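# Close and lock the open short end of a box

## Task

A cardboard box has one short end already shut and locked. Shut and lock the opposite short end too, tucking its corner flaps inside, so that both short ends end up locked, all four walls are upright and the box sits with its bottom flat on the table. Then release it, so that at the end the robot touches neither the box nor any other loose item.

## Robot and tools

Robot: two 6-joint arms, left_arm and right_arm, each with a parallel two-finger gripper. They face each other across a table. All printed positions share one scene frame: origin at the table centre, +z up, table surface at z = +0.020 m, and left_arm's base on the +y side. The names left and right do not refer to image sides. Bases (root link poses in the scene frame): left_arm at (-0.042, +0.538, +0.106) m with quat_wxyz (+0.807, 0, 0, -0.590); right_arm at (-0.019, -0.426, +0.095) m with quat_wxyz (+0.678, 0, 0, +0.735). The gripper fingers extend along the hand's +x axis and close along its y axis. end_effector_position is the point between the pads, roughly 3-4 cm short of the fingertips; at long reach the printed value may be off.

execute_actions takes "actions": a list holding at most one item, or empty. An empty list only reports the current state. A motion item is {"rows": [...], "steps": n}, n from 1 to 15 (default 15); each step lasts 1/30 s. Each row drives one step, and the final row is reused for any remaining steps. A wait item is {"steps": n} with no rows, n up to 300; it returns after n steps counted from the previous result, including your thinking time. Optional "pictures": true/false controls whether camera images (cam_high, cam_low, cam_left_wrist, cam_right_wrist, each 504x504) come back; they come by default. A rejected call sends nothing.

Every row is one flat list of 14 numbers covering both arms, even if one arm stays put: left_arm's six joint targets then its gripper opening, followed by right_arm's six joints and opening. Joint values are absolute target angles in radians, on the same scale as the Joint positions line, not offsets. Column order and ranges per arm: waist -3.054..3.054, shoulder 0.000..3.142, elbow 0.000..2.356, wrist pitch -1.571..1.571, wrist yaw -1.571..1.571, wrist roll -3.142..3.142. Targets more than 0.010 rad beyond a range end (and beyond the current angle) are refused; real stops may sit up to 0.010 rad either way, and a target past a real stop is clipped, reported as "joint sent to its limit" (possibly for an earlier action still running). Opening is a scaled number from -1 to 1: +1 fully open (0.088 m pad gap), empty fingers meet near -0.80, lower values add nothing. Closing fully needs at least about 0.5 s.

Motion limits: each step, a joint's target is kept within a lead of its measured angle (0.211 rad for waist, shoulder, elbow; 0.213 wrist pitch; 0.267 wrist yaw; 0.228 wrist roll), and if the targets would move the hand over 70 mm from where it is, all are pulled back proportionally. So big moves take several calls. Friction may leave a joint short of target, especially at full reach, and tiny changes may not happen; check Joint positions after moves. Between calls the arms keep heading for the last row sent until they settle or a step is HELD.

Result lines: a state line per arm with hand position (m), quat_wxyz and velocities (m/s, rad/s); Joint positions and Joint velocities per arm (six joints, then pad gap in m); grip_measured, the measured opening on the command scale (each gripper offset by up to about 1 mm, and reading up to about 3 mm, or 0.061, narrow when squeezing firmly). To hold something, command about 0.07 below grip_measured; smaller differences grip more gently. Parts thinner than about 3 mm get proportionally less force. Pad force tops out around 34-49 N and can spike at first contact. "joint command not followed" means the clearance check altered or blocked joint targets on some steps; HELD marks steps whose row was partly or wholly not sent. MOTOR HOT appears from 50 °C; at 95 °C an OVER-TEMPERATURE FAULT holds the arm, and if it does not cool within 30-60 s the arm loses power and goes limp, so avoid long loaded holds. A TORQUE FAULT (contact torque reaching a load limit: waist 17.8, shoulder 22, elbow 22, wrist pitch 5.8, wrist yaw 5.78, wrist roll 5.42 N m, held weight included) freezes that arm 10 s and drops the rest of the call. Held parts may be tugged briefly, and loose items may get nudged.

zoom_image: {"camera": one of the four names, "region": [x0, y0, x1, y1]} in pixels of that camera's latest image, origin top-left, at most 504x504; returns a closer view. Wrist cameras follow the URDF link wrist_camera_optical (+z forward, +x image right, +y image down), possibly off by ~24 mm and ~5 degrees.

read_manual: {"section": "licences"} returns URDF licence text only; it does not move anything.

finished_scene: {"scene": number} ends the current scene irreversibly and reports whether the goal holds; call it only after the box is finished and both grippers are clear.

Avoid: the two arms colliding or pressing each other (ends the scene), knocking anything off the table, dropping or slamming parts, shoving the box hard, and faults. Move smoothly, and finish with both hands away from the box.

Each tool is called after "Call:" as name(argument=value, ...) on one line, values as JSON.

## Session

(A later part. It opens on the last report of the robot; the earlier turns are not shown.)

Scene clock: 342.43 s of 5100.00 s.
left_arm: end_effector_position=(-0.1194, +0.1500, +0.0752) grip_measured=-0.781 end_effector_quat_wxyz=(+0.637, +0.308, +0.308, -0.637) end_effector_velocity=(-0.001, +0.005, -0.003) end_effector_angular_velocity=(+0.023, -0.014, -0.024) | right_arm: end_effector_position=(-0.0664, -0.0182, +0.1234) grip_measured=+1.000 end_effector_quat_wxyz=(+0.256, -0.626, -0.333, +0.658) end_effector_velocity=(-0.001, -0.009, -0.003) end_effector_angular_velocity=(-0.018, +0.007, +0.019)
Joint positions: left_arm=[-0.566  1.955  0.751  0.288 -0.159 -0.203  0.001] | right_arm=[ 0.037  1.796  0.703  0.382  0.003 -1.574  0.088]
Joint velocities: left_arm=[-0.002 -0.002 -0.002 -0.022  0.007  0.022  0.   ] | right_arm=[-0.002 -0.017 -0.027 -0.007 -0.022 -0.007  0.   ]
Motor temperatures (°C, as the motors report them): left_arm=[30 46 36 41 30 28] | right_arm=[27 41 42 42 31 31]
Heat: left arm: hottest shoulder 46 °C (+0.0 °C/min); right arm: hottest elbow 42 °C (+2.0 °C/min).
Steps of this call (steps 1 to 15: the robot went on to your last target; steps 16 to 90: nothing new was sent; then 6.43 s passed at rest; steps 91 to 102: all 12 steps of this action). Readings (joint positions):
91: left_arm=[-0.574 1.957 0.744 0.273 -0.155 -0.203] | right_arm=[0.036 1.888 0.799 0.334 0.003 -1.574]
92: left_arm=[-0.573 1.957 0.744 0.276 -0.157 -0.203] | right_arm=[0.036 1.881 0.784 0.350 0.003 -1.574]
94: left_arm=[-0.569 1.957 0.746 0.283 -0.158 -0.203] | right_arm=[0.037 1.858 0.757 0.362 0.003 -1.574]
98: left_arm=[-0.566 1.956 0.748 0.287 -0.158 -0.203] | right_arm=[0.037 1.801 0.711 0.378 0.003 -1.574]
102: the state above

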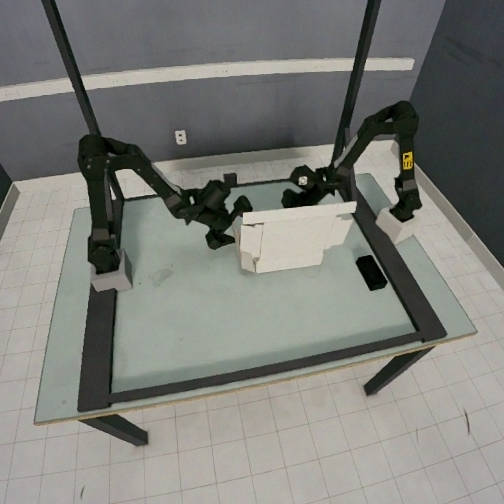

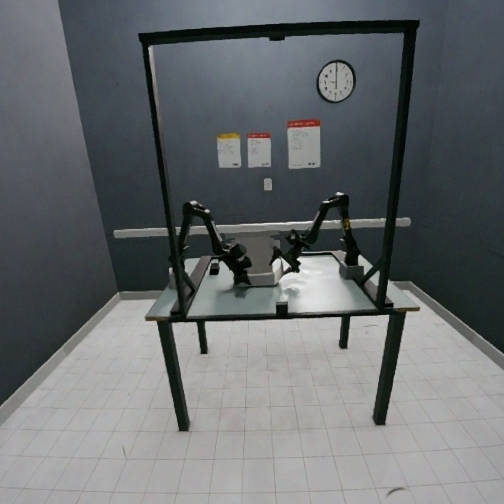

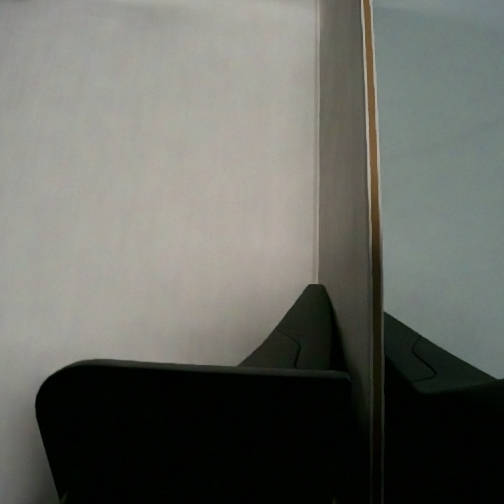

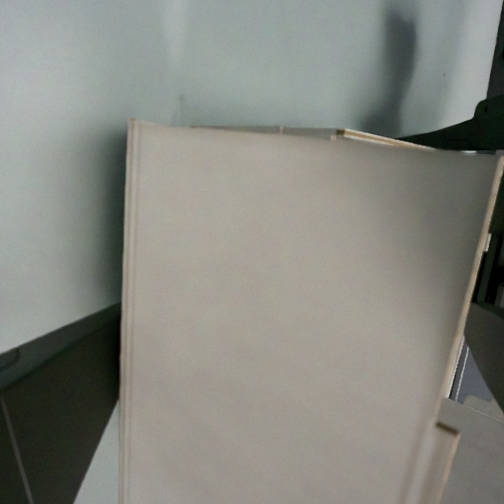

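Call:
execute_actions(actions=[{"rows": [[-0.564,1.95,0.753,0.284,-0.158,-0.202,-0.9,0.04,1.775,0.64,0.43,0.0,-1.57,1],[-0.564,1.95,0.753,0.284,-0.158,-0.202,-0.9,0.04,1.775,0.64,0.43,0.0,-1.57,1],[-0.564,1.95,0.753,0.284,-0.158,-0.202,-0.9,0.04,1.775,0.64,0.43,0.0,-1.57,1],[-0.564,1.95,0.753,0.284,-0.158,-0.202,-0.9,0.04,1.775,0.64,0.43,0.0,-1.57,1],[-0.564,1.95,0.753,0.284,-0.158,-0.202,-0.9,0.04,1.775,0.64,0.43,0.0,-1.57,1],[-0.564,1.95,0.753,0.284,-0.158,-0.202,-0.9,0.04,1.775,0.64,0.43,0.0,-1.57,1],[-0.564,1.95,0.753,0.284,-0.158,-0.202,-0.9,0.04,1.75,0.635,0.42,0.0,-1.57,1]], "steps": 15}])

Call:
zoom_image(camera="cam_low", region=[220, 220, 340, 310])

Scene clock: 347.70 s of 5100.00 s.
left_arm: end_effector_position=(-0.1192, +0.1507, +0.0747) grip_measured=-0.781 end_effector_quat_wxyz=(+0.636, +0.309, +0.309, -0.636) end_effector_velocity=(-0.001, +0.005, -0.002) end_effector_angular_velocity=(+0.020, -0.007, +0.003) | right_arm: end_effector_position=(-0.0651, -0.0291, +0.1246) grip_measured=+1.000 end_effector_quat_wxyz=(+0.262, -0.623, -0.338, +0.655) end_effector_velocity=(-0.002, -0.004, -0.003) end_effector_angular_velocity=(-0.013, +0.007, +0.019)
Joint positions: left_arm=[-0.566  1.955  0.751  0.284 -0.159 -0.203  0.001] | right_arm=[ 0.037  1.76   0.645  0.422  0.003 -1.574  0.088]
Joint velocities: left_arm=[-0.007 -0.002 -0.002 -0.022 -0.007 -0.007  0.   ] | right_arm=[-0.002 -0.002 -0.007 -0.007 -0.022 -0.007  0.   ]
Motor temperatures (°C, as the motors report them): left_arm=[30 46 36 40 30 28] | right_arm=[27 41 42 41 31 31]
Heat: left arm: hottest shoulder 46 °C (+0.0 °C/min); right arm: hottest elbow 42 °C (+2.0 °C/min).
Steps of this call (steps 1 to 15: the robot went on to your last target; steps 16 to 90: nothing new was sent; then 1.77 s passed at rest; steps 91 to 105: all 15 steps of this action). Readings (joint positions):
91: left_arm=[-0.566 1.955 0.751 0.288 -0.159 -0.203] | right_arm=[0.037 1.793 0.695 0.391 0.003 -1.574]
92: left_arm=[-0.566 1.955 0.751 0.288 -0.159 -0.203] | right_arm=[0.037 1.791 0.682 0.407 0.003 -1.574]
94: left_arm=[-0.566 1.955 0.751 0.285 -0.159 -0.203] | right_arm=[0.037 1.787 0.662 0.415 0.003 -1.574]
98: left_arm=[-0.566 1.955 0.751 0.284 -0.159 -0.203] | right_arm=[0.037 1.780 0.648 0.422 0.003 -1.574]
105: the state above

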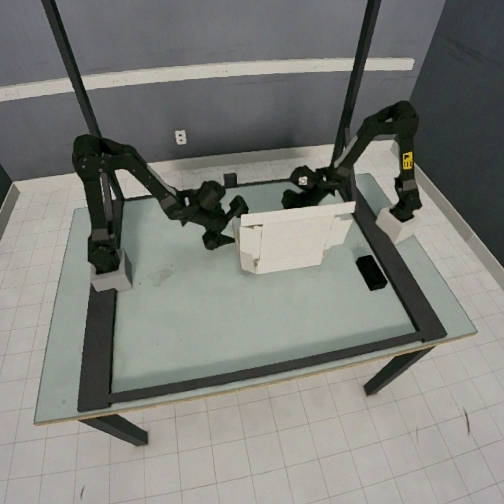

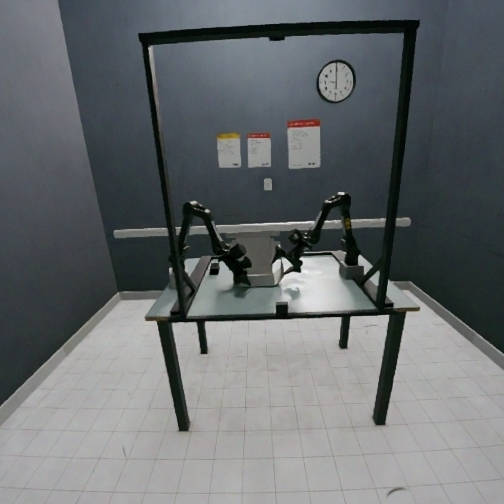

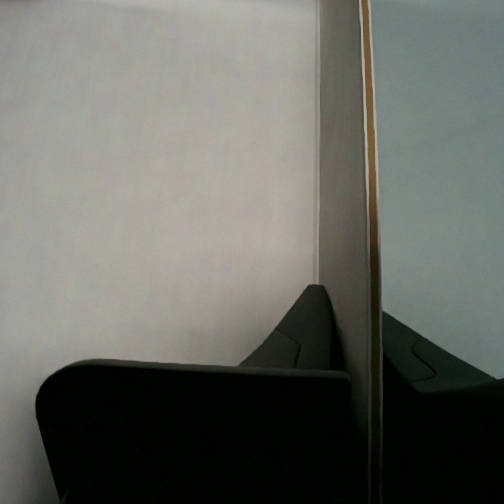

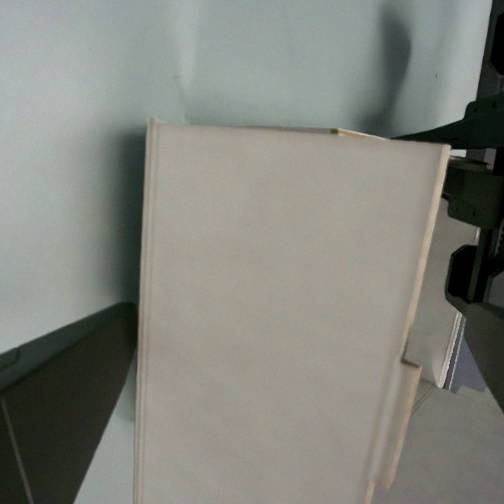

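Region (220, 220, 340, 310) of cam_low's 504x504 image, scaled by 4.200, with more detail than that image has; it fills the top 378 rows of this view, and the rest is white.

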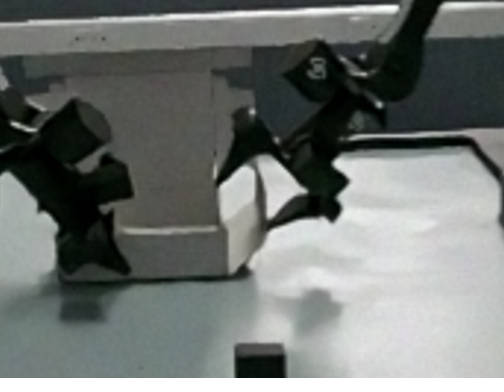

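Call:
execute_actions(actions=[{"rows": [[-0.564,1.955,0.75,0.284,-0.158,-0.202,-0.9,0.04,1.775,0.68,0.405,0.0,-1.57,1],[-0.564,1.955,0.75,0.284,-0.158,-0.202,-0.9,0.04,1.775,0.68,0.405,0.0,-1.57,1],[-0.564,1.955,0.75,0.284,-0.158,-0.202,-0.9,0.04,1.775,0.68,0.405,0.0,-1.57,1],[-0.564,1.955,0.75,0.284,-0.158,-0.202,-0.9,0.04,1.785,0.715,0.39,0.0,-1.57,1],[-0.564,1.955,0.75,0.284,-0.158,-0.202,-0.9,0.04,1.785,0.715,0.39,0.0,-1.57,1],[-0.564,1.955,0.75,0.284,-0.158,-0.202,-0.9,0.04,1.785,0.715,0.39,0.0,-1.57,1],[-0.564,1.955,0.75,0.284,-0.158,-0.202,-0.9,0.04,1.80,0.755,0.375,0.0,-1.57,1],[-0.564,1.955,0.75,0.284,-0.158,-0.202,-0.9,0.04,1.80,0.755,0.375,0.0,-1.57,1],[-0.564,1.955,0.75,0.284,-0.158,-0.202,-0.9,0.04,1.80,0.755,0.375,0.0,-1.57,1],[-0.564,1.955,0.75,0.284,-0.158,-0.202,-0.9,0.04,1.82,0.795,0.36,0.0,-1.57,1],[-0.564,1.955,0.75,0.284,-0.158,-0.202,-0.9,0.04,1.82,0.795,0.36,0.0,-1.57,1],[-0.564,1.955,0.75,0.284,-0.158,-0.202,-0.9,0.04,1.82,0.795,0.36,0.0,-1.57,1],[-0.564,1.955,0.75,0.284,-0.158,-0.202,-0.9,0.04,1.84,0.835,0.345,0.0,-1.57,1]], "steps": 15}], pictures=false)

Call:
execute_actions(actions=[{"steps": 10}])

Call:
zoom_image(camera="cam_low", region=[220, 220, 340, 310])

Scene clock: 352.27 s of 5100.00 s.
left_arm: end_effector_position=(-0.1207, +0.1571, +0.0703) grip_measured=-0.781 end_effector_quat_wxyz=(+0.630, +0.318, +0.313, -0.635) end_effector_velocity=(-0.004, +0.001, -0.000) end_effector_angular_velocity=(-0.004, -0.009, -0.014) | right_arm: end_effector_position=(-0.0677, -0.0074, +0.1227) grip_measured=+1.000 end_effector_quat_wxyz=(+0.248, -0.630, -0.325, +0.661) end_effector_velocity=(-0.008, +0.066, +0.007) end_effector_angular_velocity=(+0.030, +0.013, +0.014)
Joint positions: left_arm=[-0.572  1.955  0.74   0.273 -0.155 -0.203  0.001] | right_arm=[ 0.037  1.829  0.767  0.326  0.003 -1.574  0.088]
Joint velocities: left_arm=[-0.012  0.002 -0.002  0.007 -0.007  0.007  0.   ] | right_arm=[-0.007  0.183  0.266 -0.051 -0.022 -0.007  0.   ]
Motor temperatures (°C, as the motors report them): left_arm=[30 46 36 40 30 28] | right_arm=[27 41 41 41 31 31]
Heat: left arm: hottest shoulder 46 °C (+0.0 °C/min); right arm: hottest shoulder 41 °C (+1.0 °C/min).
Steps of this call (steps 1 to 15: the robot went on to your last target; steps 16 to 90: nothing new was sent; then 1.07 s passed at rest; steps 91 to 105: all 15 steps of this action). Readings (joint positions):
91: left_arm=[-0.566 1.955 0.751 0.284 -0.159 -0.203] | right_arm=[0.037 1.760 0.646 0.419 0.003 -1.574]
92: left_arm=[-0.566 1.955 0.751 0.284 -0.159 -0.203] | right_arm=[0.037 1.760 0.651 0.413 0.003 -1.574]
94: left_arm=[-0.566 1.955 0.751 0.283 -0.159 -0.203] | right_arm=[0.037 1.763 0.662 0.405 0.003 -1.574]
98: left_arm=[-0.567 1.955 0.748 0.276 -0.156 -0.203] | right_arm=[0.037 1.783 0.697 0.371 0.003 -1.574]
105: the state above

Scene clock: 352.60 s of 5100.00 s.
left_arm: end_effector_position=(-0.1209, +0.1575, +0.0701) grip_measured=-0.781 end_effector_quat_wxyz=(+0.630, +0.319, +0.313, -0.635) end_effector_velocity=(+0.001, +0.002, -0.001) end_effector_angular_velocity=(+0.006, -0.003, +0.008) | right_arm: end_effector_position=(-0.0681, -0.0043, +0.1225) grip_measured=+1.000 end_effector_quat_wxyz=(+0.246, -0.630, -0.324, +0.661) end_effector_velocity=(+0.000, -0.002, -0.001) end_effector_angular_velocity=(-0.007, -0.001, +0.008)
Joint positions: left_arm=[-0.573  1.955  0.74   0.273 -0.155 -0.203  0.001] | right_arm=[ 0.037  1.838  0.784  0.315  0.003 -1.574  0.088]
Joint velocities: left_arm=[-0.002 -0.002 -0.002 -0.007 -0.007 -0.007 -0.   ] | right_arm=[-0.002 -0.002 -0.002 -0.007 -0.007 -0.007  0.   ]
Motor temperatures (°C, as the motors report them): left_arm=[30 46 36 40 30 28] | right_arm=[27 41 41 41 31 31]
Heat: left arm: hottest shoulder 46 °C (+0.0 °C/min); right arm: hottest shoulder 41 °C (+1.0 °C/min).
Steps of this call (steps 1 to 10: the robot went on to your last target). Readings (joint positions):
1: left_arm=[-0.573 1.955 0.740 0.273 -0.155 -0.203] | right_arm=[0.037 1.834 0.775 0.323 0.003 -1.574]
2: left_arm=[-0.573 1.955 0.740 0.273 -0.155 -0.203] | right_arm=[0.037 1.836 0.779 0.320 0.003 -1.574]
4: left_arm=[-0.573 1.955 0.740 0.273 -0.155 -0.203] | right_arm=[0.037 1.837 0.782 0.317 0.003 -1.574]
8: left_arm=[-0.573 1.955 0.740 0.273 -0.155 -0.203] | right_arm=[0.037 1.837 0.783 0.315 0.003 -1.574]
10: the state above

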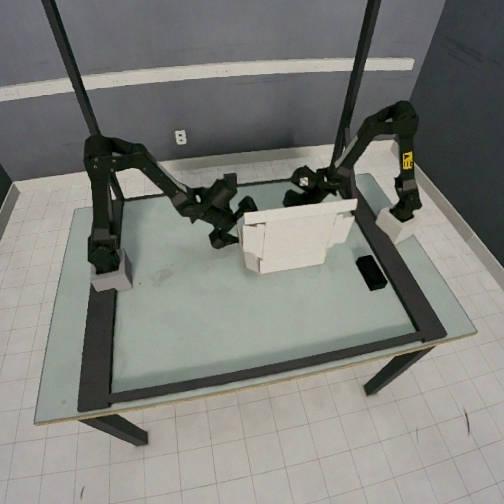

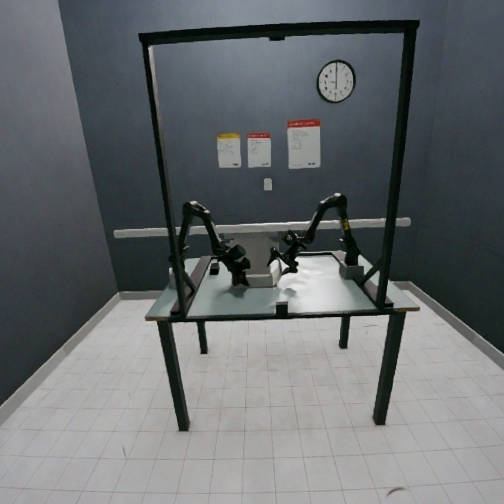

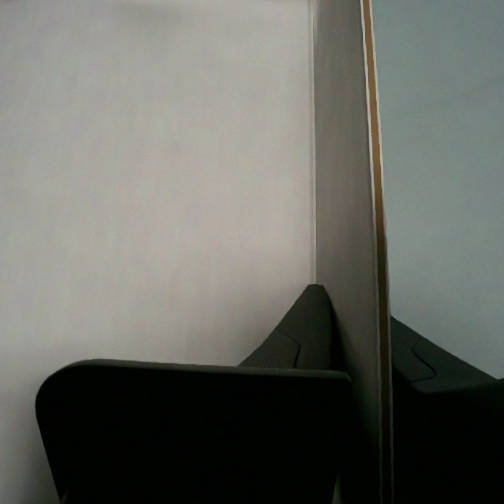

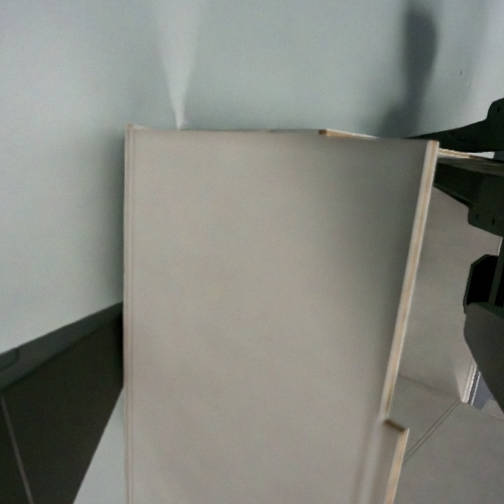

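Region (220, 220, 340, 310) of cam_low's 504x504 image, scaled by 4.200, with more detail than that image has; it fills the top 378 rows of this view, and the rest is white.

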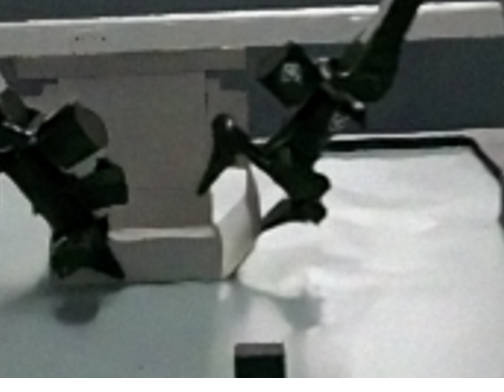

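Call:
execute_actions(actions=[{"rows": [[-0.564,1.955,0.75,0.284,-0.158,-0.202,-0.9,0.04,1.79,0.70,0.39,0.0,-1.57,1],[-0.564,1.955,0.75,0.284,-0.158,-0.202,-0.9,0.04,1.79,0.70,0.39,0.0,-1.57,1],[-0.564,1.955,0.75,0.284,-0.158,-0.202,-0.9,0.04,1.79,0.70,0.39,0.0,-1.57,1],[-0.564,1.955,0.75,0.284,-0.158,-0.202,-0.9,0.04,1.75,0.635,0.42,0.0,-1.57,1],[-0.564,1.955,0.75,0.284,-0.158,-0.202,-0.9,0.04,1.75,0.635,0.42,0.0,-1.57,1],[-0.564,1.955,0.75,0.284,-0.158,-0.202,-0.9,0.04,1.75,0.635,0.42,0.0,-1.57,1],[-0.564,1.955,0.75,0.284,-0.158,-0.202,-0.9,0.04,1.63,0.59,0.34,0.0,-1.57,1],[-0.564,1.955,0.75,0.284,-0.158,-0.202,-0.9,0.04,1.63,0.59,0.34,0.0,-1.57,1],[-0.564,1.955,0.75,0.284,-0.158,-0.202,-0.9,0.04,1.63,0.59,0.34,0.0,-1.57,1],[-0.564,1.955,0.75,0.284,-0.158,-0.202,-0.9,0.04,1.51,0.55,0.26,0.0,-1.57,1],[-0.564,1.955,0.75,0.284,-0.158,-0.202,-0.9,0.04,1.51,0.55,0.26,0.0,-1.57,1],[-0.564,1.955,0.75,0.284,-0.158,-0.202,-0.9,0.04,1.51,0.55,0.26,0.0,-1.57,1],[-0.564,1.955,0.75,0.284,-0.158,-0.202,-0.9,0.04,1.395,0.52,0.175,0.0,-1.57,1]], "steps": 15}], pictures=false)

Call:
execute_actions(actions=[{"rows": [[-0.564,1.955,0.75,0.284,-0.158,-0.202,-0.9,0.04,1.395,0.52,0.175,0.0,-1.57,-0.8],[-0.564,1.955,0.75,0.284,-0.158,-0.202,-0.9,0.04,1.395,0.52,0.175,0.0,-1.57,-0.8],[-0.564,1.955,0.75,0.284,-0.158,-0.202,-0.9,0.04,1.395,0.52,0.175,0.0,-1.57,-0.8],[-0.564,1.955,0.75,0.284,-0.158,-0.202,-0.9,0.04,1.395,0.52,0.175,0.0,-1.57,-0.8],[-0.564,1.955,0.75,0.284,-0.158,-0.202,-0.9,0.04,1.395,0.52,0.175,0.0,-1.57,-0.8],[-0.564,1.955,0.75,0.284,-0.158,-0.202,-0.9,0.06,1.395,0.52,0.4,0.2,-1.57,-0.8],[-0.564,1.955,0.75,0.284,-0.158,-0.202,-0.9,0.06,1.395,0.52,0.4,0.2,-1.57,-0.8],[-0.564,1.955,0.75,0.284,-0.158,-0.202,-0.9,0.06,1.395,0.52,0.4,0.2,-1.57,-0.8],[-0.564,1.955,0.75,0.284,-0.158,-0.202,-0.9,0.06,1.395,0.52,0.4,0.2,-1.57,-0.8],[-0.564,1.955,0.75,0.284,-0.158,-0.202,-0.9,0.08,1.395,0.52,0.575,0.5,-1.57,-0.8]], "steps": 15}])

Scene clock: 367.13 s of 5100.00 s.
left_arm: end_effector_position=(-0.1188, +0.1539, +0.0723) grip_measured=-0.781 end_effector_quat_wxyz=(+0.635, +0.313, +0.311, -0.635) end_effector_velocity=(-0.003, +0.004, -0.002) end_effector_angular_velocity=(+0.013, +0.007, -0.006) | right_arm: end_effector_position=(-0.0604, -0.0720, +0.1635) grip_measured=+1.000 end_effector_quat_wxyz=(+0.260, -0.623, -0.338, +0.656) end_effector_velocity=(+0.014, -0.116, +0.154) end_effector_angular_velocity=(+0.250, +0.029, +0.008)
Joint positions: left_arm=[-0.567  1.955  0.743  0.283 -0.158 -0.203  0.001] | right_arm=[ 0.038  1.463  0.548  0.219  0.002 -1.574  0.088]
Joint velocities: left_arm=[-0.007 -0.002 -0.007 -0.007  0.007 -0.007 -0.   ] | right_arm=[-0.002 -1.009 -0.295 -0.462 -0.007 -0.007  0.   ]
Motor temperatures (°C, as the motors report them): left_arm=[30 46 36 42 30 28] | right_arm=[27 41 44 46 31 31]
Heat: left arm: hottest shoulder 46 °C (+0.0 °C/min); right arm: hottest wrist pitch 46 °C (+6.1 °C/min).
Steps of this call (steps 1 to 30: the robot went on to your last target; steps 31 to 90: nothing new was sent; then 11.03 s passed at rest; steps 91 to 105: all 15 steps of this action). Readings (joint positions):
91: left_arm=[-0.573 1.955 0.740 0.273 -0.155 -0.203] | right_arm=[0.037 1.837 0.775 0.322 0.003 -1.574]
92: left_arm=[-0.573 1.955 0.740 0.275 -0.157 -0.203] | right_arm=[0.037 1.832 0.755 0.352 0.003 -1.574]
94: left_arm=[-0.569 1.955 0.741 0.282 -0.158 -0.203] | right_arm=[0.038 1.815 0.721 0.378 0.002 -1.574]
98: left_arm=[-0.567 1.955 0.743 0.283 -0.158 -0.203] | right_arm=[0.038 1.730 0.642 0.374 0.002 -1.574]
105: the state above

Scene clock: 367.63 s of 5100.00 s.
left_arm: end_effector_position=(-0.1188, +0.1539, +0.0723) grip_measured=-0.781 end_effector_quat_wxyz=(+0.635, +0.313, +0.311, -0.635) end_effector_velocity=(+0.001, +0.002, -0.001) end_effector_angular_velocity=(+0.006, -0.003, +0.008) | right_arm: end_effector_position=(-0.0104, -0.0498, +0.2446) grip_measured=-0.674 end_effector_quat_wxyz=(-0.459, +0.662, +0.363, -0.468) end_effector_velocity=(+0.072, -0.011, +0.046) end_effector_angular_velocity=(+0.205, -0.147, -0.498)
Joint positions: left_arm=[-0.567  1.955  0.743  0.283 -0.158 -0.203  0.001] | right_arm=[ 0.072  1.395  0.522  0.55   0.448 -1.574  0.006]
Joint velocities: left_arm=[-0.002 -0.002 -0.002 -0.007 -0.007 -0.007  0.   ] | right_arm=[ 0.007 -0.002 -0.002  0.183  0.535 -0.007 -0.121]
Motor temperatures (°C, as the motors report them): left_arm=[30 46 36 42 30 28] | right_arm=[27 41 44 46 31 31]
Heat: left arm: hottest shoulder 46 °C (+0.0 °C/min); right arm: hottest wrist pitch 46 °C (+6.0 °C/min).
Steps of this call (steps 1 to 15: all 15 steps of this action). Readings (joint positions):
1: left_arm=[-0.567 1.955 0.743 0.283 -0.158 -0.203] | right_arm=[0.038 1.436 0.542 0.207 0.002 -1.574]
2: left_arm=[-0.567 1.955 0.743 0.283 -0.158 -0.203] | right_arm=[0.038 1.421 0.540 0.201 0.002 -1.574]
4: left_arm=[-0.567 1.955 0.743 0.283 -0.158 -0.203] | right_arm=[0.038 1.408 0.537 0.189 0.002 -1.574]
8: left_arm=[-0.567 1.955 0.743 0.283 -0.158 -0.203] | right_arm=[0.050 1.406 0.521 0.306 0.119 -1.574]
15: the state above

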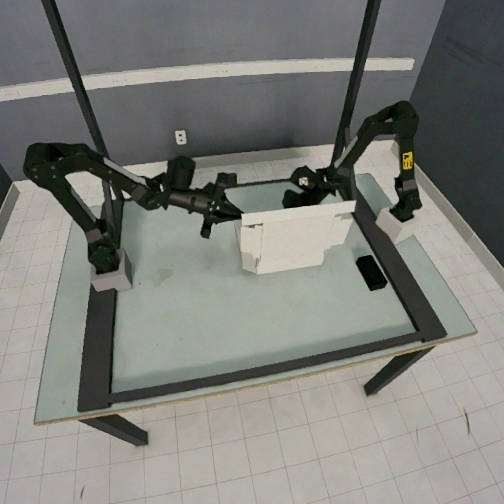

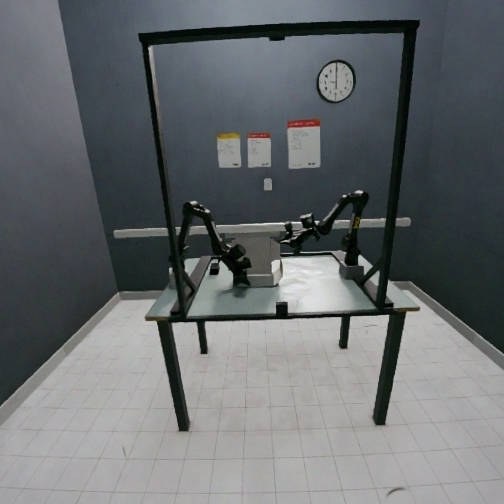

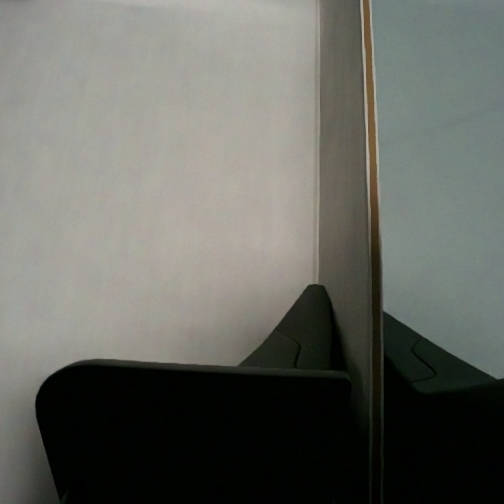

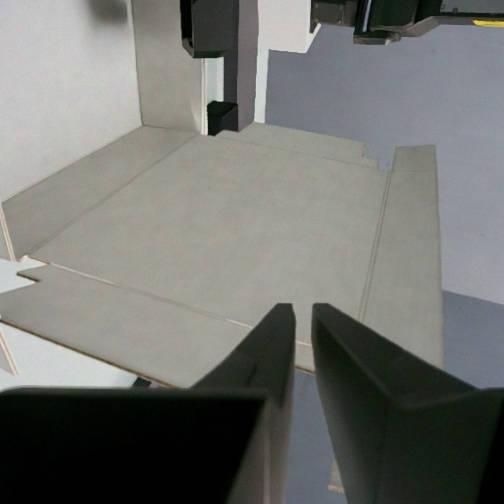

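Call:
execute_actions(actions=[{"rows": [[-0.564,1.955,0.75,0.284,-0.158,-0.202,-0.9,0.14,1.395,0.52,0.575,0.5,-1.57,-0.8],[-0.564,1.955,0.75,0.284,-0.158,-0.202,-0.9,0.14,1.395,0.52,0.575,0.5,-1.57,-0.8],[-0.564,1.955,0.75,0.284,-0.158,-0.202,-0.9,0.14,1.395,0.52,0.575,0.5,-1.57,-0.8],[-0.564,1.955,0.75,0.284,-0.158,-0.202,-0.9,0.14,1.395,0.52,0.575,0.5,-1.57,-0.8],[-0.564,1.955,0.75,0.284,-0.158,-0.202,-0.9,0.14,1.5,0.555,0.65,0.5,-1.57,-0.8],[-0.564,1.955,0.75,0.284,-0.158,-0.202,-0.9,0.14,1.5,0.555,0.65,0.5,-1.57,-0.8],[-0.564,1.955,0.75,0.284,-0.158,-0.202,-0.9,0.14,1.5,0.555,0.65,0.5,-1.57,-0.8],[-0.564,1.955,0.75,0.284,-0.158,-0.202,-0.9,0.14,1.61,0.59,0.72,0.5,-1.57,-0.8],[-0.564,1.955,0.75,0.284,-0.158,-0.202,-0.9,0.14,1.61,0.59,0.72,0.5,-1.57,-0.8],[-0.564,1.955,0.75,0.284,-0.158,-0.202,-0.9,0.14,1.61,0.59,0.72,0.5,-1.57,-0.8],[-0.564,1.955,0.75,0.284,-0.158,-0.202,-0.9,0.14,1.73,0.63,0.8,0.5,-1.57,-0.8]], "steps": 15}], pictures=false)

Call:
execute_actions(actions=[{"steps": 8}])

Scene clock: 371.63 s of 5100.00 s.
left_arm: end_effector_position=(-0.1188, +0.1539, +0.0723) grip_measured=-0.781 end_effector_quat_wxyz=(+0.635, +0.313, +0.311, -0.635) end_effector_velocity=(+0.001, +0.002, -0.001) end_effector_angular_velocity=(+0.006, -0.003, +0.008) | right_arm: end_effector_position=(-0.0366, -0.0088, +0.2089) grip_measured=-0.781 end_effector_quat_wxyz=(-0.457, +0.660, +0.374, -0.464) end_effector_velocity=(-0.003, +0.014, -0.101) end_effector_angular_velocity=(-0.177, -0.043, +0.007)
Joint positions: left_arm=[-0.567  1.955  0.743  0.283 -0.158 -0.203  0.001] | right_arm=[ 0.137  1.701  0.612  0.775  0.501 -1.574  0.001]
Joint velocities: left_arm=[-0.002 -0.002 -0.002 -0.007 -0.007 -0.007 -0.   ] | right_arm=[-0.002  0.335  0.002  0.154 -0.007 -0.007  0.   ]
Motor temperatures (°C, as the motors report them): left_arm=[30 45 36 42 30 28] | right_arm=[27 40 44 46 31 31]
Heat: left arm: hottest shoulder 45 °C (-1.0 °C/min); right arm: hottest wrist pitch 46 °C (+6.0 °C/min).
Steps of this call (steps 1 to 30: the robot went on to your last target; steps 31 to 90: nothing new was sent; then 0.50 s passed at rest; steps 91 to 105: all 15 steps of this action). Readings (joint positions):
91: left_arm=[-0.567 1.955 0.743 0.283 -0.158 -0.203] | right_arm=[0.080 1.395 0.522 0.573 0.499 -1.574]
92: left_arm=[-0.567 1.955 0.743 0.283 -0.158 -0.203] | right_arm=[0.093 1.395 0.522 0.573 0.502 -1.574]
94: left_arm=[-0.567 1.955 0.743 0.283 -0.158 -0.203] | right_arm=[0.121 1.395 0.522 0.573 0.501 -1.574]
98: left_arm=[-0.567 1.955 0.743 0.283 -0.158 -0.203] | right_arm=[0.135 1.478 0.545 0.640 0.501 -1.574]
105: the state above

Scene clock: 371.90 s of 5100.00 s.
left_arm: end_effector_position=(-0.1188, +0.1539, +0.0723) grip_measured=-0.781 end_effector_quat_wxyz=(+0.635, +0.313, +0.311, -0.635) end_effector_velocity=(+0.001, +0.005, -0.004) end_effector_angular_velocity=(+0.024, -0.008, +0.008) | right_arm: end_effector_position=(-0.0374, -0.0051, +0.2097) grip_measured=-0.781 end_effector_quat_wxyz=(-0.462, +0.656, +0.377, -0.463) end_effector_velocity=(-0.000, +0.002, +0.002) end_effector_angular_velocity=(-0.001, +0.000, +0.016)
Joint positions: left_arm=[-0.567  1.955  0.743  0.283 -0.158 -0.203  0.001] | right_arm=[ 0.137  1.718  0.621  0.798  0.501 -1.574  0.001]
Joint velocities: left_arm=[-0.002  0.002 -0.002 -0.022 -0.007 -0.007  0.   ] | right_arm=[-0.007 -0.002  0.007 -0.007 -0.022 -0.007 -0.   ]
Motor temperatures (°C, as the motors report them): left_arm=[30 45 36 41 30 28] | right_arm=[27 40 44 45 31 31]
Heat: left arm: hottest shoulder 45 °C (-1.0 °C/min); right arm: hottest wrist pitch 45 °C (+5.0 °C/min).
Steps of this call (steps 1 to 8: the robot went on to your last target). Readings (joint positions):
1: left_arm=[-0.567 1.955 0.743 0.283 -0.158 -0.203] | right_arm=[0.137 1.710 0.612 0.781 0.501 -1.574]
2: left_arm=[-0.567 1.955 0.743 0.283 -0.158 -0.203] | right_arm=[0.137 1.715 0.612 0.786 0.501 -1.574]
4: left_arm=[-0.567 1.955 0.743 0.283 -0.158 -0.203] | right_arm=[0.137 1.718 0.615 0.793 0.501 -1.574]
8: the state above

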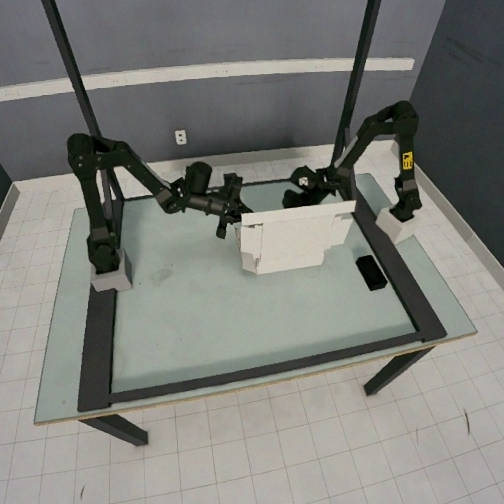

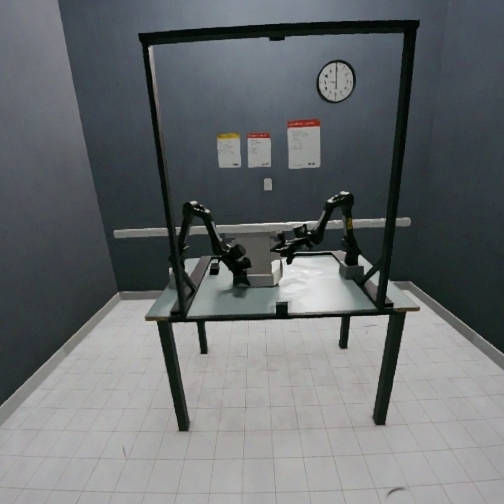

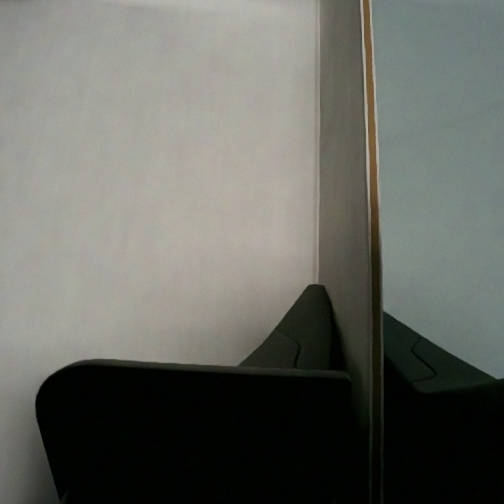

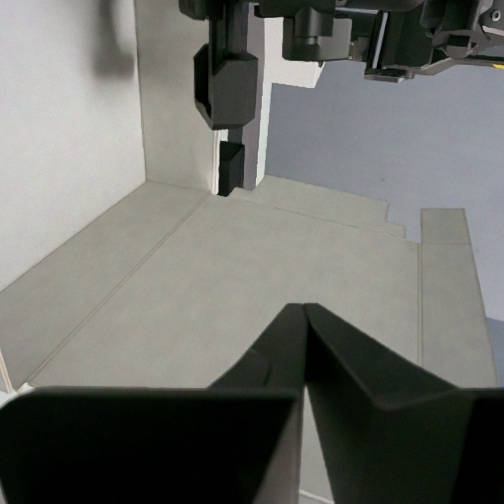

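Call:
execute_actions(actions=[{"rows": [[-0.564,1.955,0.75,0.284,-0.158,-0.202,-0.9,0.11,1.73,0.63,0.8,0.5,-1.57,-0.8],[-0.564,1.955,0.75,0.284,-0.158,-0.202,-0.9,0.10,1.73,0.63,0.8,0.5,-1.57,-0.8],[-0.564,1.955,0.75,0.284,-0.158,-0.202,-0.9,0.09,1.73,0.63,0.8,0.5,-1.57,-0.8],[-0.564,1.955,0.75,0.284,-0.158,-0.202,-0.9,0.08,1.73,0.63,0.8,0.5,-1.57,-0.8],[-0.564,1.955,0.75,0.284,-0.158,-0.202,-0.9,0.07,1.73,0.63,0.8,0.5,-1.57,-0.8],[-0.564,1.955,0.75,0.284,-0.158,-0.202,-0.9,0.06,1.73,0.63,0.8,0.5,-1.57,-0.8],[-0.564,1.955,0.75,0.284,-0.158,-0.202,-0.9,0.05,1.73,0.63,0.8,0.5,-1.57,-0.8],[-0.564,1.955,0.75,0.284,-0.158,-0.202,-0.9,0.04,1.73,0.63,0.8,0.5,-1.57,-0.8],[-0.564,1.955,0.75,0.284,-0.158,-0.202,-0.9,0.03,1.73,0.63,0.8,0.5,-1.57,-0.8],[-0.564,1.955,0.75,0.284,-0.158,-0.202,-0.9,0.02,1.73,0.63,0.8,0.5,-1.57,-0.8],[-0.564,1.955,0.75,0.284,-0.158,-0.202,-0.9,0.01,1.73,0.63,0.8,0.5,-1.57,-0.8],[-0.564,1.955,0.75,0.284,-0.158,-0.202,-0.9,0.0,1.73,0.63,0.8,0.5,-1.57,-0.8],[-0.564,1.955,0.75,0.284,-0.158,-0.202,-0.9,-0.01,1.73,0.63,0.8,0.5,-1.57,-0.8],[-0.564,1.955,0.75,0.284,-0.158,-0.202,-0.9,-0.02,1.73,0.63,0.8,0.5,-1.57,-0.8],[-0.564,1.955,0.75,0.284,-0.158,-0.202,-0.9,-0.03,1.73,0.63,0.8,0.5,-1.57,-0.8]], "steps": 15}], pictures=false)

Call:
execute_actions(actions=[{"rows": [[-0.564,1.955,0.75,0.284,-0.158,-0.202,-0.9,-0.035,1.73,0.63,0.8,0.5,-1.57,-0.8],[-0.564,1.955,0.75,0.284,-0.158,-0.202,-0.9,-0.04,1.73,0.63,0.8,0.5,-1.57,-0.8],[-0.564,1.955,0.75,0.284,-0.158,-0.202,-0.9,-0.045,1.73,0.63,0.8,0.5,-1.57,-0.8],[-0.564,1.955,0.75,0.284,-0.158,-0.202,-0.9,-0.05,1.73,0.63,0.8,0.5,-1.57,-0.8],[-0.564,1.955,0.75,0.284,-0.158,-0.202,-0.9,-0.055,1.73,0.63,0.8,0.5,-1.57,-0.8],[-0.564,1.955,0.75,0.284,-0.158,-0.202,-0.9,-0.06,1.73,0.63,0.8,0.5,-1.57,-0.8],[-0.564,1.955,0.75,0.284,-0.158,-0.202,-0.9,-0.065,1.73,0.63,0.8,0.5,-1.57,-0.8],[-0.564,1.955,0.75,0.284,-0.158,-0.202,-0.9,-0.07,1.73,0.63,0.8,0.5,-1.57,-0.8]], "steps": 15}])

Call:
zoom_image(camera="cam_high", region=[190, 170, 370, 300])

Scene clock: 378.27 s of 5100.00 s.
left_arm: end_effector_position=(-0.1185, +0.1536, +0.0725) grip_measured=-0.781 end_effector_quat_wxyz=(+0.635, +0.312, +0.310, -0.635) end_effector_velocity=(+0.002, -0.014, +0.010) end_effector_angular_velocity=(-0.056, +0.004, +0.011) | right_arm: end_effector_position=(+0.0192, -0.0060, +0.2099) grip_measured=-0.781 end_effector_quat_wxyz=(-0.493, +0.680, +0.332, -0.430) end_effector_velocity=(+0.102, -0.003, +0.004) end_effector_angular_velocity=(-0.002, +0.009, -0.210)
Joint positions: left_arm=[-0.566  1.955  0.743  0.283 -0.158 -0.203  0.001] | right_arm=[ 0.002  1.72   0.622  0.799  0.501 -1.574  0.001]
Joint velocities: left_arm=[ 0.012 -0.002  0.017  0.037 -0.007  0.007 -0.   ] | right_arm=[-0.261 -0.002  0.022 -0.022 -0.051 -0.007 -0.   ]
Motor temperatures (°C, as the motors report them): left_arm=[30 45 36 41 30 28] | right_arm=[27 40 43 45 31 31]
Heat: left arm: hottest shoulder 45 °C (-1.0 °C/min); right arm: hottest wrist pitch 45 °C (+5.1 °C/min).
Steps of this call (steps 1 to 30: the robot went on to your last target; steps 31 to 90: nothing new was sent; then 2.87 s passed at rest; steps 91 to 105: all 15 steps of this action). Readings (joint positions):
91: left_arm=[-0.567 1.955 0.743 0.283 -0.158 -0.203] | right_arm=[0.136 1.720 0.621 0.798 0.501 -1.574]
92: left_arm=[-0.567 1.955 0.743 0.283 -0.158 -0.203] | right_arm=[0.132 1.720 0.621 0.798 0.501 -1.574]
94: left_arm=[-0.567 1.955 0.743 0.283 -0.158 -0.203] | right_arm=[0.114 1.720 0.621 0.798 0.501 -1.574]
98: left_arm=[-0.567 1.955 0.743 0.283 -0.158 -0.203] | right_arm=[0.069 1.720 0.621 0.798 0.501 -1.574]
105: the state above

Scene clock: 378.77 s of 5100.00 s.
left_arm: end_effector_position=(-0.1162, +0.1512, +0.0740) grip_measured=-0.781 end_effector_quat_wxyz=(+0.639, +0.310, +0.309, -0.633) end_effector_velocity=(+0.003, +0.003, -0.002) end_effector_angular_velocity=(+0.007, -0.015, +0.017) | right_arm: end_effector_position=(+0.0434, -0.0079, +0.2110) grip_measured=-0.781 end_effector_quat_wxyz=(+0.506, -0.687, -0.314, +0.417) end_effector_velocity=(+0.002, -0.001, +0.002) end_effector_angular_velocity=(+0.011, +0.004, -0.011)
Joint positions: left_arm=[-0.56   1.955  0.748  0.284 -0.163 -0.203  0.001] | right_arm=[-0.058  1.72   0.625  0.8    0.496 -1.574  0.001]
Joint velocities: left_arm=[-0.002 -0.002 -0.007 -0.007 -0.022 -0.007 -0.   ] | right_arm=[-0.002 -0.002 -0.002  0.007  0.007  0.007 -0.001]
Motor temperatures (°C, as the motors report them): left_arm=[30 45 36 41 30 28] | right_arm=[27 39 43 45 31 31]
Heat: left arm: hottest shoulder 45 °C (-1.0 °C/min); right arm: hottest wrist pitch 45 °C (+5.0 °C/min).
Steps of this call (steps 1 to 15: all 15 steps of this action). Readings (joint positions):
1: left_arm=[-0.565 1.955 0.744 0.284 -0.160 -0.203] | right_arm=[-0.006 1.720 0.622 0.799 0.500 -1.574]
2: left_arm=[-0.564 1.955 0.745 0.284 -0.160 -0.203] | right_arm=[-0.014 1.720 0.623 0.799 0.499 -1.574]
4: left_arm=[-0.562 1.955 0.747 0.284 -0.162 -0.203] | right_arm=[-0.025 1.720 0.624 0.799 0.498 -1.574]
8: left_arm=[-0.560 1.955 0.748 0.284 -0.163 -0.203] | right_arm=[-0.044 1.720 0.624 0.800 0.496 -1.574]
15: the state above

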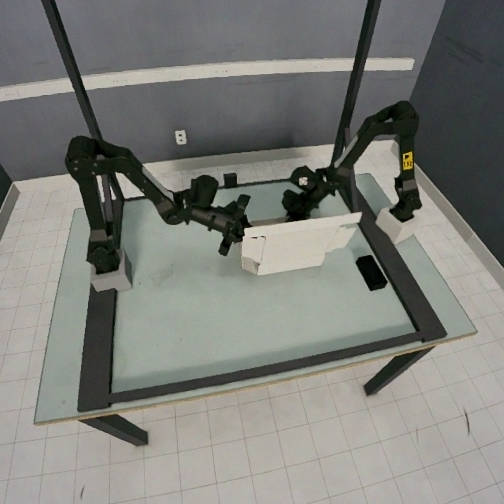

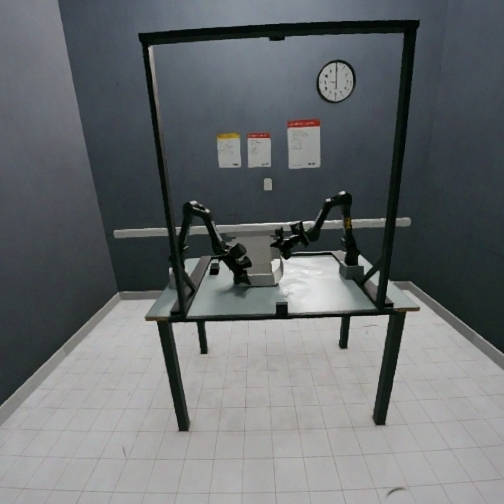

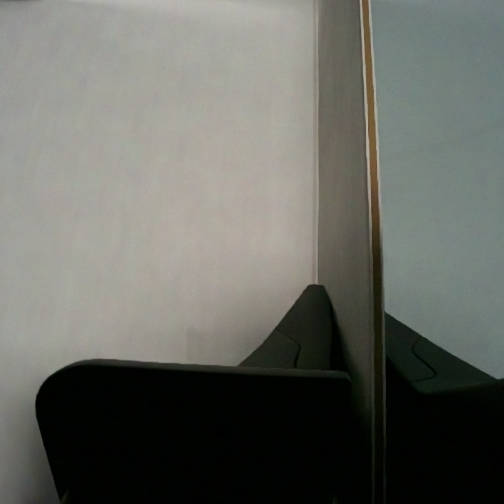

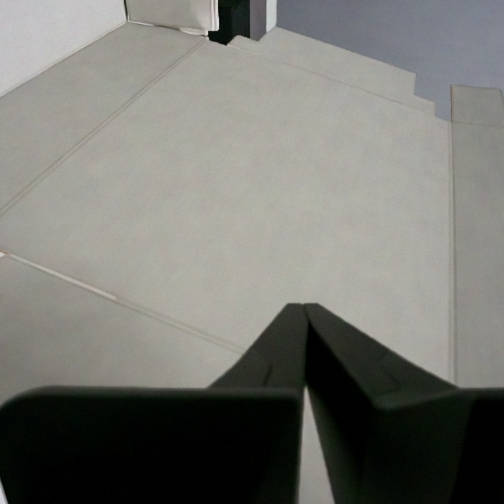

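Region (190, 170, 370, 300) of cam_high's 504x504 image, scaled by 2.800, with more detail than that image has.

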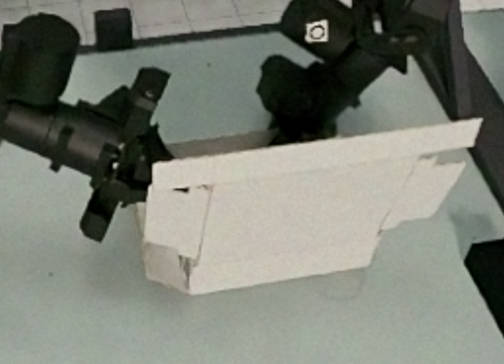

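Call:
execute_actions(actions=[{"rows": [[-0.564,1.955,0.75,0.284,-0.158,-0.202,-0.9,-0.075,1.73,0.63,0.8,0.5,-1.57,-0.8],[-0.564,1.955,0.75,0.284,-0.158,-0.202,-0.9,-0.082,1.73,0.63,0.8,0.5,-1.57,-0.8],[-0.564,1.955,0.75,0.284,-0.158,-0.202,-0.9,-0.089,1.73,0.63,0.8,0.5,-1.57,-0.8],[-0.564,1.955,0.75,0.284,-0.158,-0.202,-0.9,-0.096,1.73,0.63,0.8,0.5,-1.57,-0.8],[-0.564,1.955,0.75,0.284,-0.158,-0.202,-0.9,-0.103,1.73,0.63,0.8,0.5,-1.57,-0.8],[-0.564,1.955,0.75,0.284,-0.158,-0.202,-0.9,-0.11,1.73,0.63,0.8,0.5,-1.57,-0.8],[-0.564,1.955,0.75,0.284,-0.158,-0.202,-0.9,-0.117,1.73,0.63,0.8,0.5,-1.57,-0.8],[-0.564,1.955,0.75,0.284,-0.158,-0.202,-0.9,-0.124,1.73,0.63,0.8,0.5,-1.57,-0.8],[-0.564,1.955,0.75,0.284,-0.158,-0.202,-0.9,-0.131,1.73,0.63,0.8,0.5,-1.57,-0.8],[-0.564,1.955,0.75,0.284,-0.158,-0.202,-0.9,-0.138,1.73,0.63,0.8,0.5,-1.57,-0.8],[-0.564,1.955,0.75,0.284,-0.158,-0.202,-0.9,-0.145,1.73,0.63,0.8,0.5,-1.57,-0.8],[-0.564,1.955,0.75,0.284,-0.158,-0.202,-0.9,-0.15,1.73,0.63,0.8,0.5,-1.57,-0.8]], "steps": 15}])

Call:
zoom_image(camera="cam_high", region=[190, 170, 370, 300])

Scene clock: 383.23 s of 5100.00 s.
left_arm: end_effector_position=(-0.1162, +0.1512, +0.0740) grip_measured=-0.781 end_effector_quat_wxyz=(+0.639, +0.310, +0.309, -0.633) end_effector_velocity=(+0.001, +0.004, -0.004) end_effector_angular_velocity=(+0.015, -0.005, +0.008) | right_arm: end_effector_position=(+0.0754, -0.0138, +0.2108) grip_measured=-0.781 end_effector_quat_wxyz=(+0.521, -0.699, -0.287, +0.397) end_effector_velocity=(+0.028, -0.007, -0.003) end_effector_angular_velocity=(-0.016, -0.003, -0.062)
Joint positions: left_arm=[-0.56   1.955  0.748  0.284 -0.163 -0.203  0.001] | right_arm=[-0.135  1.72   0.625  0.8    0.495 -1.574  0.001]
Joint velocities: left_arm=[-0.002  0.002 -0.007 -0.007 -0.007 -0.007 -0.   ] | right_arm=[-0.071  0.002 -0.002 -0.007 -0.007 -0.007 -0.   ]
Motor temperatures (°C, as the motors report them): left_arm=[30 45 36 41 30 28] | right_arm=[27 39 43 44 31 31]
Heat: left arm: hottest shoulder 45 °C (-1.0 °C/min); right arm: hottest wrist pitch 44 °C (+4.1 °C/min).
Steps of this call (steps 1 to 15: the robot went on to your last target; steps 16 to 90: nothing new was sent; then 0.97 s passed at rest; steps 91 to 105: all 15 steps of this action). Readings (joint positions):
91: left_arm=[-0.560 1.955 0.748 0.284 -0.163 -0.203] | right_arm=[-0.058 1.720 0.625 0.800 0.495 -1.574]
92: left_arm=[-0.560 1.955 0.748 0.284 -0.163 -0.203] | right_arm=[-0.059 1.720 0.625 0.800 0.495 -1.574]
94: left_arm=[-0.560 1.955 0.748 0.284 -0.163 -0.203] | right_arm=[-0.066 1.720 0.625 0.800 0.495 -1.574]
98: left_arm=[-0.560 1.955 0.748 0.284 -0.163 -0.203] | right_arm=[-0.093 1.720 0.625 0.800 0.495 -1.574]
105: the state above

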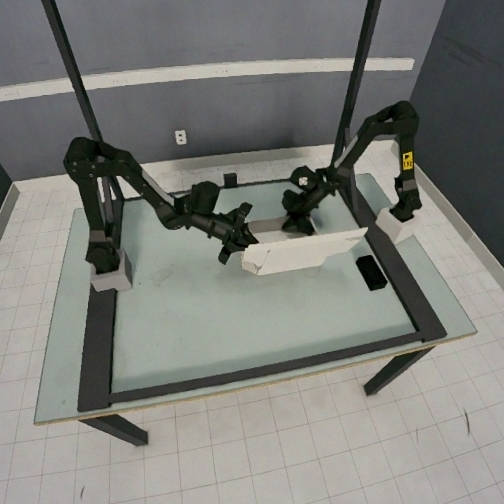

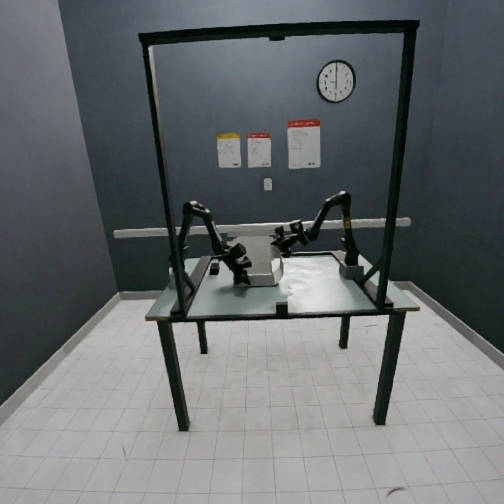

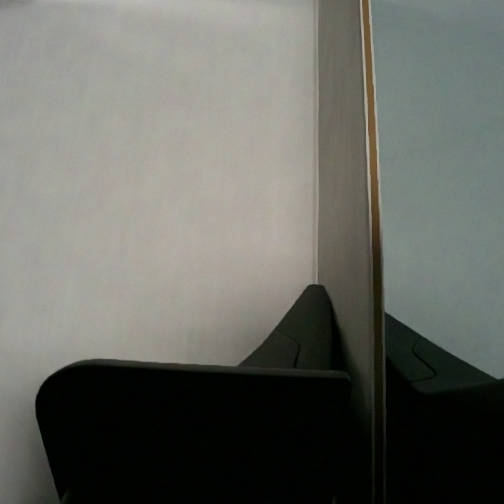

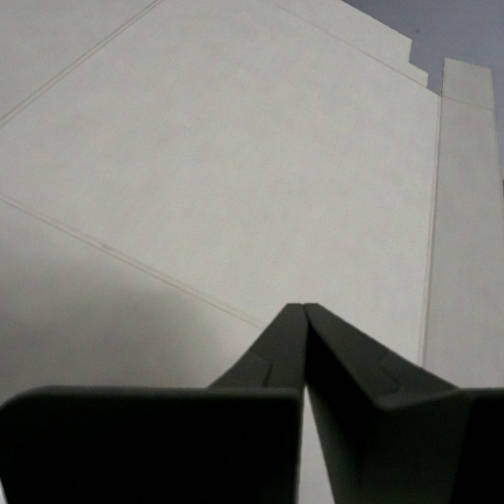

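Region (190, 170, 370, 300) of cam_high's 504x504 image, scaled by 2.800, with more detail than that image has.

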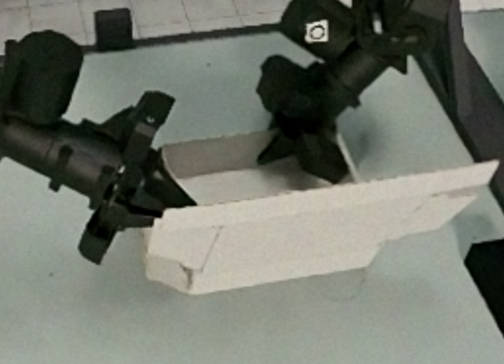

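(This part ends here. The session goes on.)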